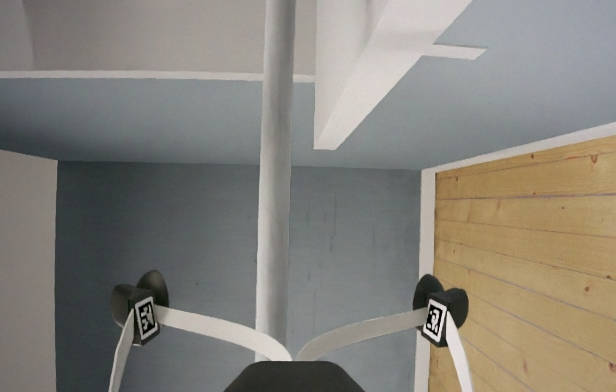

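>>> execute_actions([
  {"r1":{"base":{"translate_m":-2}}},
], cameras=[])

>>> execute_actions([
  {"r1":{"base":{"rotate_rad":0.79},"pace":"slow"}},
], cameras=[])

>>> execute_actions([
  {"r1":{"joints":{"lift_m":1.03},"pace":"slow"}},
], cameras=["r1_head_left_camera"])

Scene clock: 193.80 s.
r1.base_odometry: x=+0.396 y=-1.012 heading=+1.621 (m, m, rad; r1's odometry frame)
r1.turned_by_wheels: -0.001 (rad since the last result)
r1.turned_by_imu: -0.004 (rad since the last result)
r1.base_tilt: forward=+0.9 right=-0.2 (deg)
r1.lidar_m: 1.04 0.42 0.27 0.25 0.26 0.38 1.77 1.84 2.00 1.91 1.96 2.61
r1.base_status: done
r1.joint_positions: lift_m=+0.799 arm_m=+0.001 wrist_yaw_rad=+1.580 wrist_pitch_rad=+0.024 wrist_roll_rad=+1.600 gripper_m=-0.037
r1.joint_status: not commanded
r1.on_its_own: wrist_pitch_rad is at rest, and its effort (-34) is outside its rest range (-23 to +23)
r1.motor_effort: lift_m=+25(25) arm_m=+0(0) wrist_yaw_rad=-1(5) wrist_pitch_rad=-34(35) wrist_roll_rad=+0(1) gripper_m=-24(24) wheel_0=-5(10) wheel_1=-4(5) wheel_2=+1(12) (%)
r1.hand_pose: x=+0.2566 y=+0.2892 z=+0.9706 quat_wxyz=(+0.497, +0.499, +0.515, +0.489) (m; r1's base frame)
r1.wrist_depth_mm: - - - - - - 1499 / - - - - - - 1499 / - - - - - - 1499 / - - - - - - 1499 / - - - - - - 1537 / - - - 196 198 - 1499 / - - - 195 - 159 1464
r2.base_odometry: x=-0.844 y=-0.915 heading=-0.240 (m, m, rad; r2's odometry frame)
r2.turned_by_wheels: +0.000 (rad since the last result)
r2.turned_by_imu: +0.001 (rad since the last result)
r2.base_tilt: forward=+0.3 right=-0.9 (deg)
r2.lidar_m: 1.45 2.74 3.72 3.62 3.02 2.18 1.42 0.53 0.36 0.25 0.25 0.33
r2.base_status: not commanded
r2.joint_positions: lift_m=+0.780 arm_m=+0.021 wrist_yaw_rad=+0.000 wrist_pitch_rad=-0.010 wrist_roll_rad=+1.570 gripper_m=+0.140
r2.joint_status: not commanded
r2.motor_effort: lift_m=+24(24) arm_m=-5(5) wrist_yaw_rad=-1(1) wrist_pitch_rad=-6(6) wrist_roll_rad=+0(1) gripper_m=+0(1) wheel_0=+1(1) wheel_1=-1(1) wheel_2=+1(1) (%)
r2.hand_pose: x=+0.4803 y=-0.0873 z=+0.9606 quat_wxyz=(+0.707, +0.707, -0.003, +0.004) (m; r2's base frame)
r2.wrist_depth_mm: 647 654 668 668 213 496 480 / 750 750 768 668 609 707 683 / 1499 1499 1430 1430 1397 1308 1160 / - - - - - 1863 1308 / - - - - - 1808 1281 / - 210 - - - 1708 1255 / - - - 144 - 1618 1229
pictures: none
No camera images: the call's "cameras" was empty. Leave "cameras" out to get every camera's image.

Scene clock: 195.87 s.
r1.base_odometry: x=+0.396 y=-1.012 heading=+2.410 (m, m, rad; r1's odometry frame)
r1.turned_by_wheels: +0.789 (rad since the last result)
r1.turned_by_imu: +0.783 (rad since the last result)
r1.base_tilt: forward=+0.9 right=-0.3 (deg)
r1.lidar_m: 0.94 0.43 0.26 0.25 0.29 0.38 2.08 1.92 1.91 2.21 2.38 2.37
r1.base_status: done
r1.joint_positions: lift_m=+0.799 arm_m=+0.001 wrist_yaw_rad=+1.581 wrist_pitch_rad=+0.024 wrist_roll_rad=+1.600 gripper_m=-0.037
r1.joint_status: not commanded
r1.on_its_own: wrist_pitch_rad is at rest, and its effort (-35) is outside its rest range (-23 to +23)
r1.motor_effort: lift_m=+25(25) arm_m=+0(0) wrist_yaw_rad=-2(3) wrist_pitch_rad=-35(34) wrist_roll_rad=+0(0) gripper_m=-23(23) wheel_0=-4(7) wheel_1=-4(6) wheel_2=-4(9) (%)
r1.hand_pose: x=+0.2563 y=+0.2893 z=+0.9706 quat_wxyz=(+0.496, +0.499, +0.516, +0.489) (m; r1's base frame)
r1.wrist_depth_mm: - - - - - - 1537 / - - - - - - 1499 / - - - - - - 1499 / - - - - - - 1537 / - - - - - - 1499 / - - - 191 201 - 1499 / 1983 1983 1921 191 1921 158 1464
r2.base_odometry: x=-0.844 y=-0.915 heading=-0.240 (m, m, rad; r2's odometry frame)
r2.turned_by_wheels: +0.000 (rad since the last result)
r2.turned_by_imu: +0.000 (rad since the last result)
r2.base_tilt: forward=+0.3 right=-0.9 (deg)
r2.lidar_m: 1.45 2.72 3.72 3.60 3.02 2.15 1.43 0.52 0.37 0.25 0.25 0.35
r2.base_status: not commanded
r2.joint_positions: lift_m=+0.780 arm_m=+0.021 wrist_yaw_rad=+0.000 wrist_pitch_rad=-0.010 wrist_roll_rad=+1.570 gripper_m=+0.140
r2.joint_status: not commanded
r2.motor_effort: lift_m=+24(24) arm_m=-6(5) wrist_yaw_rad=-2(1) wrist_pitch_rad=-6(5) wrist_roll_rad=+1(0) gripper_m=+1(1) wheel_0=+1(1) wheel_1=+0(0) wheel_2=+1(1) (%)
r2.hand_pose: x=+0.4803 y=-0.0873 z=+0.9606 quat_wxyz=(+0.707, +0.707, -0.003, +0.004) (m; r2's base frame)
r2.wrist_depth_mm: 647 654 661 668 214 496 484 / 750 759 768 668 597 707 691 / 1464 1499 1464 1430 1397 1281 1160 / - - - - - 1863 1281 / - - - - - 1808 1255 / - 209 - - - 1661 1255 / - - - 144 - 1618 1229
pictures: none
No camera images: the call's "cameras" was empty. Leave "cameras" out to get every camera's image.

Scene clock: 198.43 s.
r1.base_odometry: x=+0.396 y=-1.012 heading=+2.410 (m, m, rad; r1's odometry frame)
r1.turned_by_wheels: +0.000 (rad since the last result)
r1.turned_by_imu: -0.001 (rad since the last result)
r1.base_tilt: forward=+0.8 right=-0.3 (deg)
r1.lidar_m: 1.02 0.41 0.25 0.25 0.25 0.34 2.08 1.93 1.91 2.22 2.39 2.39
r1.base_status: not commanded
r1.joint_positions: lift_m=+1.029 arm_m=+0.001 wrist_yaw_rad=+1.580 wrist_pitch_rad=+0.024 wrist_roll_rad=+1.600 gripper_m=-0.037
r1.joint_status: all done
r1.on_its_own: wrist_pitch_rad is at rest, and its effort (-34) is outside its rest range (-23 to +23)
r1.motor_effort: lift_m=+25(24) arm_m=+0(0) wrist_yaw_rad=+1(2) wrist_pitch_rad=-34(35) wrist_roll_rad=-1(1) gripper_m=-22(23) wheel_0=-4(4) wheel_1=-5(5) wheel_2=-4(4) (%)
r1.hand_pose: x=+0.2566 y=+0.2892 z=+1.2006 quat_wxyz=(+0.496, +0.499, +0.515, +0.489) (m; r1's base frame)
r1.wrist_depth_mm: 1921 - - - - - 1921 / 1863 - - - - - 1863 / 1808 - - - - - 1863 / 1808 - - - - - 1863 / 1808 - - - - - 1921 / 1808 - - 190 200 - 1808 / 1808 1983 1983 187 1863 158 1808
r2.base_odometry: x=-0.844 y=-0.915 heading=-0.240 (m, m, rad; r2's odometry frame)
r2.turned_by_wheels: +0.000 (rad since the last result)
r2.turned_by_imu: +0.000 (rad since the last result)
r2.base_tilt: forward=+0.3 right=-0.9 (deg)
r2.lidar_m: 1.45 2.72 3.71 3.59 3.01 2.15 1.44 0.54 0.39 0.25 0.26 0.34
r2.base_status: not commanded
r2.joint_positions: lift_m=+0.780 arm_m=+0.021 wrist_yaw_rad=+0.000 wrist_pitch_rad=-0.010 wrist_roll_rad=+1.570 gripper_m=+0.140
r2.joint_status: not commanded
r2.motor_effort: lift_m=+24(24) arm_m=-5(5) wrist_yaw_rad=-1(1) wrist_pitch_rad=-5(6) wrist_roll_rad=+1(0) gripper_m=+0(1) wheel_0=+1(1) wheel_1=+0(0) wheel_2=+1(1) (%)
r2.hand_pose: x=+0.4803 y=-0.0873 z=+0.9606 quat_wxyz=(+0.707, +0.707, -0.003, +0.004) (m; r2's base frame)
r2.wrist_depth_mm: 640 654 661 661 213 496 477 / 750 759 759 676 603 699 683 / 1499 1499 1430 1430 1366 1308 1160 / - - - - - 1808 1308 / - - - - - 1808 1255 / - 211 - - - 1661 1255 / - - - 144 - 1661 1281
pictures: r1_head_left_camera
Images, in order (width x height): r1_head_left_camera 420x672.

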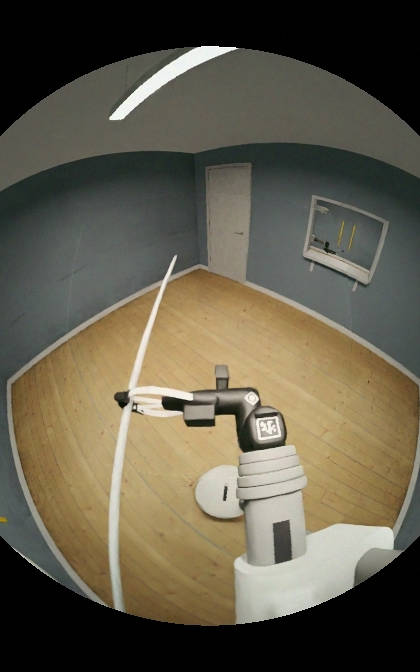

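>>> execute_actions([
  {"r1":{"base":{"rotate_rad":0.79},"pace":"slow"}},
], cameras=[])

>>> execute_actions([
  {"r1":{"base":{"translate_m":0.17}}},
], cameras=["r1_wrist_camera"])

>>> execute_actions([
  {"r1":{"base":{"strafe_m":1.05}}},
], cameras=["r1_head_left_camera","r1_wrist_camera"])

Scene clock: 203.80 s.
r1.base_odometry: x=+0.396 y=-1.012 heading=-3.085 (m, m, rad; r1's odometry frame)
r1.turned_by_wheels: +0.789 (rad since the last result)
r1.turned_by_imu: +0.782 (rad since the last result)
r1.base_tilt: forward=+0.7 right=-0.3 (deg)
r1.lidar_m: 0.60 0.42 0.29 0.29 0.36 0.64 1.90 1.96 2.63 2.38 2.49 2.94
r1.base_status: done
r1.joint_positions: lift_m=+1.029 arm_m=+0.001 wrist_yaw_rad=+1.580 wrist_pitch_rad=+0.024 wrist_roll_rad=+1.600 gripper_m=-0.037
r1.joint_status: not commanded
r1.on_its_own: wrist_pitch_rad is at rest, and its effort (-34) is outside its rest range (-23 to +23)
r1.motor_effort: lift_m=+25(25) arm_m=+0(0) wrist_yaw_rad=+0(2) wrist_pitch_rad=-34(34) wrist_roll_rad=+0(0) gripper_m=-20(18) wheel_0=-6(9) wheel_1=-6(9) wheel_2=-3(8) (%)
r1.hand_pose: x=+0.2565 y=+0.2892 z=+1.2006 quat_wxyz=(+0.496, +0.499, +0.516, +0.489) (m; r1's base frame)
r1.wrist_depth_mm: 1756 1756 1756 1756 1756 1756 1756 / 1756 1756 1756 1756 1756 1708 1756 / 1808 1756 1756 1756 1708 1756 1756 / 1756 1756 1756 1708 1756 1756 1708 / 1756 1708 1756 1756 1708 1808 1708 / 1756 1756 1756 185 201 1708 1708 / 1708 1756 1808 187 1708 156 1756
r2.base_odometry: x=-0.844 y=-0.915 heading=-0.240 (m, m, rad; r2's odometry frame)
r2.turned_by_wheels: +0.000 (rad since the last result)
r2.turned_by_imu: +0.000 (rad since the last result)
r2.base_tilt: forward=+0.3 right=-0.9 (deg)
r2.lidar_m: 1.44 2.73 3.73 3.60 3.02 2.17 1.43 0.54 0.37 0.25 0.25 0.34
r2.base_status: not commanded
r2.joint_positions: lift_m=+0.780 arm_m=+0.021 wrist_yaw_rad=+0.000 wrist_pitch_rad=-0.010 wrist_roll_rad=+1.570 gripper_m=+0.140
r2.joint_status: not commanded
r2.motor_effort: lift_m=+24(24) arm_m=-5(5) wrist_yaw_rad=-1(1) wrist_pitch_rad=-6(6) wrist_roll_rad=+0(0) gripper_m=+1(0) wheel_0=+1(1) wheel_1=-1(1) wheel_2=+1(1) (%)
r2.hand_pose: x=+0.4803 y=-0.0873 z=+0.9606 quat_wxyz=(+0.707, +0.707, -0.003, +0.004) (m; r2's base frame)
r2.wrist_depth_mm: 647 661 661 668 213 496 480 / 750 750 759 661 603 707 676 / 1499 1499 1464 1430 1366 1281 1182 / - - - - - 1808 1308 / - - - - - 1808 1255 / - 211 - - - 1661 1281 / - - - 144 - 1661 1255
pictures: none
No camera images: the call's "cameras" was empty. Leave "cameras" out to get every camera's image.

Scene clock: 205.73 s.
r1.base_odometry: x=+0.226 y=-1.022 heading=-3.084 (m, m, rad; r1's odometry frame)
r1.turned_by_wheels: +0.001 (rad since the last result)
r1.turned_by_imu: +0.000 (rad since the last result)
r1.base_tilt: forward=+0.8 right=-0.5 (deg)
r1.lidar_m: 0.65 0.41 0.28 0.28 0.33 0.57 2.07 2.15 2.63 2.38 2.63 2.75
r1.base_status: done
r1.joint_positions: lift_m=+1.029 arm_m=+0.001 wrist_yaw_rad=+1.580 wrist_pitch_rad=+0.024 wrist_roll_rad=+1.600 gripper_m=-0.037
r1.joint_status: not commanded
r1.on_its_own: wrist_pitch_rad is at rest, and its effort (-34) is outside its rest range (-23 to +23)
r1.motor_effort: lift_m=+25(25) arm_m=+0(0) wrist_yaw_rad=+2(4) wrist_pitch_rad=-34(34) wrist_roll_rad=+1(1) gripper_m=-20(23) wheel_0=+5(7) wheel_1=+5(7) wheel_2=-2(11) (%)
r1.hand_pose: x=+0.2566 y=+0.2892 z=+1.2007 quat_wxyz=(+0.497, +0.499, +0.515, +0.489) (m; r1's base frame)
r1.wrist_depth_mm: 1756 1808 1756 1708 1756 1708 1708 / 1808 1756 1756 1808 1756 1708 1708 / 1756 1756 1756 1756 1756 1708 1708 / 1756 1756 1708 1756 1756 1756 1708 / 1756 1756 1756 1708 1756 1756 1708 / 1756 1756 1708 186 197 1708 1708 / 1708 1756 1756 187 1661 156 1808
r2.base_odometry: x=-0.844 y=-0.915 heading=-0.240 (m, m, rad; r2's odometry frame)
r2.turned_by_wheels: +0.000 (rad since the last result)
r2.turned_by_imu: +0.000 (rad since the last result)
r2.base_tilt: forward=+0.3 right=-0.9 (deg)
r2.lidar_m: 1.47 2.72 3.72 3.61 3.03 2.16 1.43 0.52 0.37 0.25 0.25 0.35
r2.base_status: not commanded
r2.joint_positions: lift_m=+0.780 arm_m=+0.021 wrist_yaw_rad=+0.000 wrist_pitch_rad=-0.010 wrist_roll_rad=+1.570 gripper_m=+0.140
r2.joint_status: not commanded
r2.motor_effort: lift_m=+24(24) arm_m=-6(5) wrist_yaw_rad=-2(1) wrist_pitch_rad=-5(6) wrist_roll_rad=+1(1) gripper_m=+2(1) wheel_0=+1(1) wheel_1=-1(1) wheel_2=+1(1) (%)
r2.hand_pose: x=+0.4803 y=-0.0873 z=+0.9606 quat_wxyz=(+0.707, +0.707, -0.003, +0.004) (m; r2's base frame)
r2.wrist_depth_mm: 647 654 661 668 213 496 480 / 750 759 759 668 603 707 676 / 1499 1499 1464 1464 1366 1336 1160 / - - - - - 1863 1308 / - - - - - 1808 1281 / - 211 - - - 1661 1255 / - - - 144 - 1618 1255
pictures: r1_wrist_camera
camera_calibration (this result's frames):
r1_wrist_camera: T_world_to_cam=[[-0.00123717, 0.00690083, -0.999975, 1.20081], [-0.999988, 0.00465153, 0.00126928, 0.312208], [0.00466018, 0.999965, 0.00689499, -0.0747034], [0, 0, 0, 1]] pos_world=[0.314038, 0.064962, 1.2009]
Images, in order (width x height): r1_wrist_camera 616x392.

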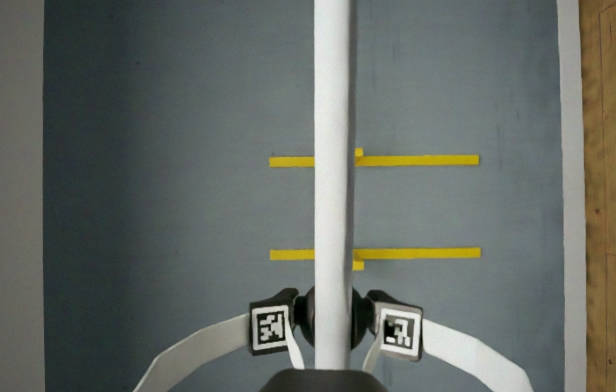

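Scene clock: 210.57 s.
r1.base_odometry: x=+0.287 y=-2.070 heading=-3.084 (m, m, rad; r1's odometry frame)
r1.turned_by_wheels: +0.000 (rad since the last result)
r1.turned_by_imu: +0.001 (rad since the last result)
r1.base_tilt: forward=+1.0 right=-0.4 (deg)
r1.lidar_m: 0.66 0.41 0.29 0.29 0.34 0.59 2.08 2.18 2.99 3.44 3.73 2.78
r1.base_status: done
r1.joint_positions: lift_m=+1.029 arm_m=+0.001 wrist_yaw_rad=+1.580 wrist_pitch_rad=+0.024 wrist_roll_rad=+1.600 gripper_m=-0.037
r1.joint_status: not commanded
r1.on_its_own: wrist_pitch_rad is at rest, and its effort (-33) is outside its rest range (-23 to +23)
r1.motor_effort: lift_m=+24(25) arm_m=+0(0) wrist_yaw_rad=+2(2) wrist_pitch_rad=-33(34) wrist_roll_rad=+1(1) gripper_m=-22(21) wheel_0=-3(13) wheel_1=+3(12) wheel_2=+0(1) (%)
r1.hand_pose: x=+0.2566 y=+0.2892 z=+1.2008 quat_wxyz=(+0.497, +0.499, +0.515, +0.489) (m; r1's base frame)
r1.wrist_depth_mm: 691 691 691 699 683 397 683 / 691 691 691 654 654 676 676 / 691 691 683 683 691 683 676 / 699 683 683 691 683 676 676 / 683 683 691 683 683 668 676 / 691 683 683 185 198 676 676 / 691 683 676 187 484 156 668
r2.base_odometry: x=-0.844 y=-0.915 heading=-0.240 (m, m, rad; r2's odometry frame)
r2.turned_by_wheels: +0.000 (rad since the last result)
r2.turned_by_imu: +0.000 (rad since the last result)
r2.base_tilt: forward=+0.3 right=-0.9 (deg)
r2.lidar_m: 1.44 2.72 3.70 3.58 3.02 2.19 1.42 0.55 0.36 0.25 0.25 0.35
r2.base_status: not commanded
r2.joint_positions: lift_m=+0.780 arm_m=+0.021 wrist_yaw_rad=+0.000 wrist_pitch_rad=-0.010 wrist_roll_rad=+1.570 gripper_m=+0.140
r2.joint_status: not commanded
r2.motor_effort: lift_m=+24(24) arm_m=-5(5) wrist_yaw_rad=-1(1) wrist_pitch_rad=-6(5) wrist_roll_rad=+0(1) gripper_m=+1(1) wheel_0=+1(1) wheel_1=-1(0) wheel_2=+1(1) (%)
r2.hand_pose: x=+0.4803 y=-0.0873 z=+0.9606 quat_wxyz=(+0.707, +0.707, -0.003, +0.004) (m; r2's base frame)
r2.wrist_depth_mm: 647 654 661 661 213 496 484 / 768 759 759 668 603 707 683 / 1499 1499 1430 1430 1397 1281 1160 / - - - - - 1808 1281 / - - - - - 1808 1281 / - 210 - - - 1661 1281 / - - - 144 - 1618 1229
pictures: r1_head_left_camera, r1_wrist_camera
camera_calibration (this result's frames):
r1_wrist_camera: T_world_to_cam=[[-0.00122194, 0.00689844, -0.999975, 1.20088], [-0.999989, 0.00462768, 0.00125388, 0.312227], [0.00463622, 0.999965, 0.00689271, -0.0746971], [0, 0, 0, 1]] pos_world=[0.314037, 0.0649654, 1.20098]
Images, in order (width x height): r1_head_left_camera 420x672, r1_wrist_camera 616x392.

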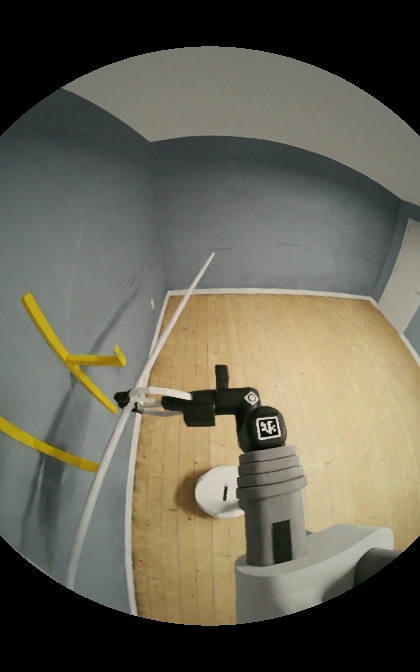

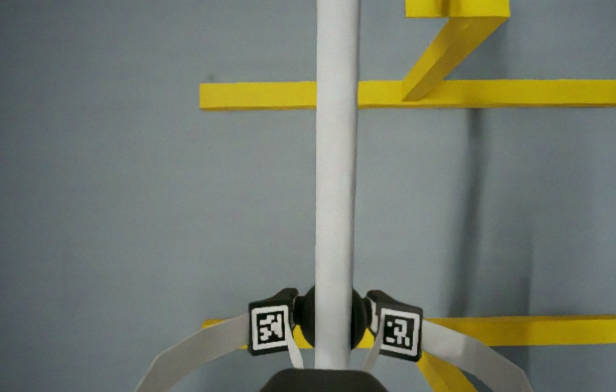

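>>> execute_actions([
  {"r1":{"base":{"strafe_m":0.28},"pace":"slow"}},
], cameras=[])

>>> execute_actions([
  {"r1":{"joints":{"lift_m":0.9},"pace":"slow"}},
], cameras=["r1_head_left_camera","r1_wrist_camera"])

Scene clock: 219.13 s.
r1.base_odometry: x=+0.303 y=-2.349 heading=-3.084 (m, m, rad; r1's odometry frame)
r1.turned_by_wheels: +0.000 (rad since the last result)
r1.turned_by_imu: -0.003 (rad since the last result)
r1.base_tilt: forward=+0.7 right=-0.4 (deg)
r1.lidar_m: 0.53 0.40 0.25 0.28 0.34 0.53 1.81 2.18 2.99 3.72 3.76 2.77
r1.base_status: done
r1.joint_positions: lift_m=+1.029 arm_m=+0.001 wrist_yaw_rad=+1.580 wrist_pitch_rad=+0.024 wrist_roll_rad=+1.600 gripper_m=-0.037
r1.joint_status: not commanded
r1.on_its_own: wrist_pitch_rad is at rest, and its effort (-34) is outside its rest range (-23 to +23)
r1.motor_effort: lift_m=+24(24) arm_m=+0(0) wrist_yaw_rad=+0(2) wrist_pitch_rad=-34(34) wrist_roll_rad=+1(1) gripper_m=-22(21) wheel_0=-6(13) wheel_1=+4(7) wheel_2=+0(0) (%)
r1.hand_pose: x=+0.2565 y=+0.2892 z=+1.2008 quat_wxyz=(+0.496, +0.499, +0.515, +0.489) (m; r1's base frame)
r1.wrist_depth_mm: 407 382 375 373 373 373 370 / 407 404 404 404 402 402 399 / 404 404 404 402 399 399 399 / 407 404 402 404 399 402 399 / 404 404 402 399 399 399 397 / 404 402 404 185 197 397 397 / 404 404 402 187 394 156 397
r2.base_odometry: x=-0.844 y=-0.915 heading=-0.240 (m, m, rad; r2's odometry frame)
r2.turned_by_wheels: +0.000 (rad since the last result)
r2.turned_by_imu: +0.001 (rad since the last result)
r2.base_tilt: forward=+0.3 right=-0.9 (deg)
r2.lidar_m: 1.45 2.71 3.72 3.61 3.03 2.17 1.44 0.53 0.37 0.25 0.25 0.34
r2.base_status: not commanded
r2.joint_positions: lift_m=+0.780 arm_m=+0.021 wrist_yaw_rad=+0.000 wrist_pitch_rad=-0.010 wrist_roll_rad=+1.570 gripper_m=+0.140
r2.joint_status: not commanded
r2.motor_effort: lift_m=+24(24) arm_m=-5(5) wrist_yaw_rad=-1(1) wrist_pitch_rad=-6(6) wrist_roll_rad=+0(1) gripper_m=+1(1) wheel_0=+1(1) wheel_1=-1(1) wheel_2=+1(1) (%)
r2.hand_pose: x=+0.4803 y=-0.0873 z=+0.9606 quat_wxyz=(+0.707, +0.707, -0.003, +0.004) (m; r2's base frame)
r2.wrist_depth_mm: 647 654 668 661 213 492 477 / 750 768 759 668 615 707 683 / 1464 1537 1464 1430 1397 1336 1160 / - - - - - 1808 1281 / - - - - - 1808 1281 / - 211 - - - 1661 1255 / - - - 144 - 1661 1255
pictures: none
No camera images: the call's "cameras" was empty. Leave "cameras" out to get every camera's image.

Scene clock: 221.03 s.
r1.base_odometry: x=+0.303 y=-2.349 heading=-3.084 (m, m, rad; r1's odometry frame)
r1.turned_by_wheels: +0.000 (rad since the last result)
r1.turned_by_imu: -0.001 (rad since the last result)
r1.base_tilt: forward=+0.9 right=-0.4 (deg)
r1.lidar_m: 0.49 0.40 0.25 0.28 0.33 0.57 1.82 2.19 2.97 3.71 3.76 2.76
r1.base_status: not commanded
r1.joint_positions: lift_m=+0.900 arm_m=+0.001 wrist_yaw_rad=+1.580 wrist_pitch_rad=+0.024 wrist_roll_rad=+1.599 gripper_m=-0.037
r1.joint_status: all done
r1.on_its_own: wrist_pitch_rad is at rest, and its effort (-34) is outside its rest range (-23 to +23)
r1.motor_effort: lift_m=+17(26) arm_m=+0(0) wrist_yaw_rad=+0(1) wrist_pitch_rad=-34(35) wrist_roll_rad=+2(3) gripper_m=-21(21) wheel_0=-7(7) wheel_1=+4(4) wheel_2=+0(0) (%)
r1.hand_pose: x=+0.2565 y=+0.2892 z=+1.0713 quat_wxyz=(+0.497, +0.499, +0.515, +0.489) (m; r1's base frame)
r1.wrist_depth_mm: 377 375 377 373 375 375 373 / 404 404 404 402 402 399 399 / 404 404 402 402 399 402 399 / 404 404 404 402 402 399 397 / 404 404 402 402 402 399 397 / 404 402 402 186 197 397 399 / 404 404 399 187 399 156 397
r2.base_odometry: x=-0.844 y=-0.915 heading=-0.240 (m, m, rad; r2's odometry frame)
r2.turned_by_wheels: +0.000 (rad since the last result)
r2.turned_by_imu: +0.000 (rad since the last result)
r2.base_tilt: forward=+0.3 right=-0.9 (deg)
r2.lidar_m: 1.42 2.73 3.73 3.62 3.00 2.17 1.41 0.54 0.37 0.25 0.25 0.34
r2.base_status: not commanded
r2.joint_positions: lift_m=+0.780 arm_m=+0.021 wrist_yaw_rad=+0.000 wrist_pitch_rad=-0.010 wrist_roll_rad=+1.570 gripper_m=+0.140
r2.joint_status: not commanded
r2.motor_effort: lift_m=+24(23) arm_m=-5(5) wrist_yaw_rad=-1(1) wrist_pitch_rad=-5(5) wrist_roll_rad=+0(0) gripper_m=-1(1) wheel_0=+1(1) wheel_1=-1(1) wheel_2=+1(1) (%)
r2.hand_pose: x=+0.4803 y=-0.0873 z=+0.9606 quat_wxyz=(+0.707, +0.707, -0.003, +0.004) (m; r2's base frame)
r2.wrist_depth_mm: 647 661 661 668 214 496 477 / 741 750 759 668 615 707 691 / 1499 1499 1430 1430 1397 1308 1182 / - - - - - 1863 1308 / - - - - - 1863 1255 / - 210 - - - 1661 1255 / - - - 144 - 1661 1255
pictures: r1_head_left_camera, r1_wrist_camera
camera_calibration (this result's frames):
r1_wrist_camera: T_world_to_cam=[[-0.000809069, 0.00670538, -0.999977, 1.07138], [-0.99999, 0.00439188, 0.000838529, 0.312837], [0.00439741, 0.999968, 0.00670176, -0.0735571], [0, 0, 0, 1]] pos_world=[0.314024, 0.0649968, 1.07159]
Images, in order (width x height): r1_head_left_camera 420x672, r1_wrist_camera 616x392.

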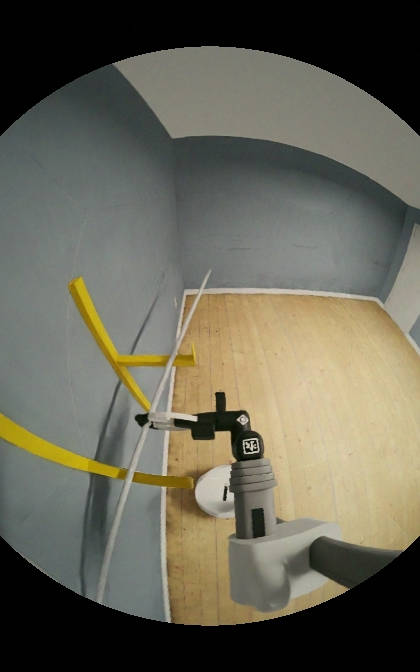

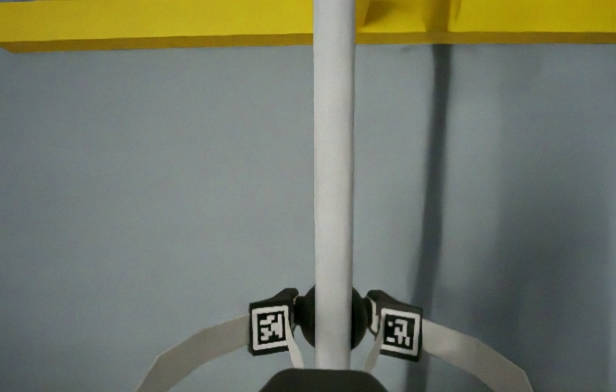

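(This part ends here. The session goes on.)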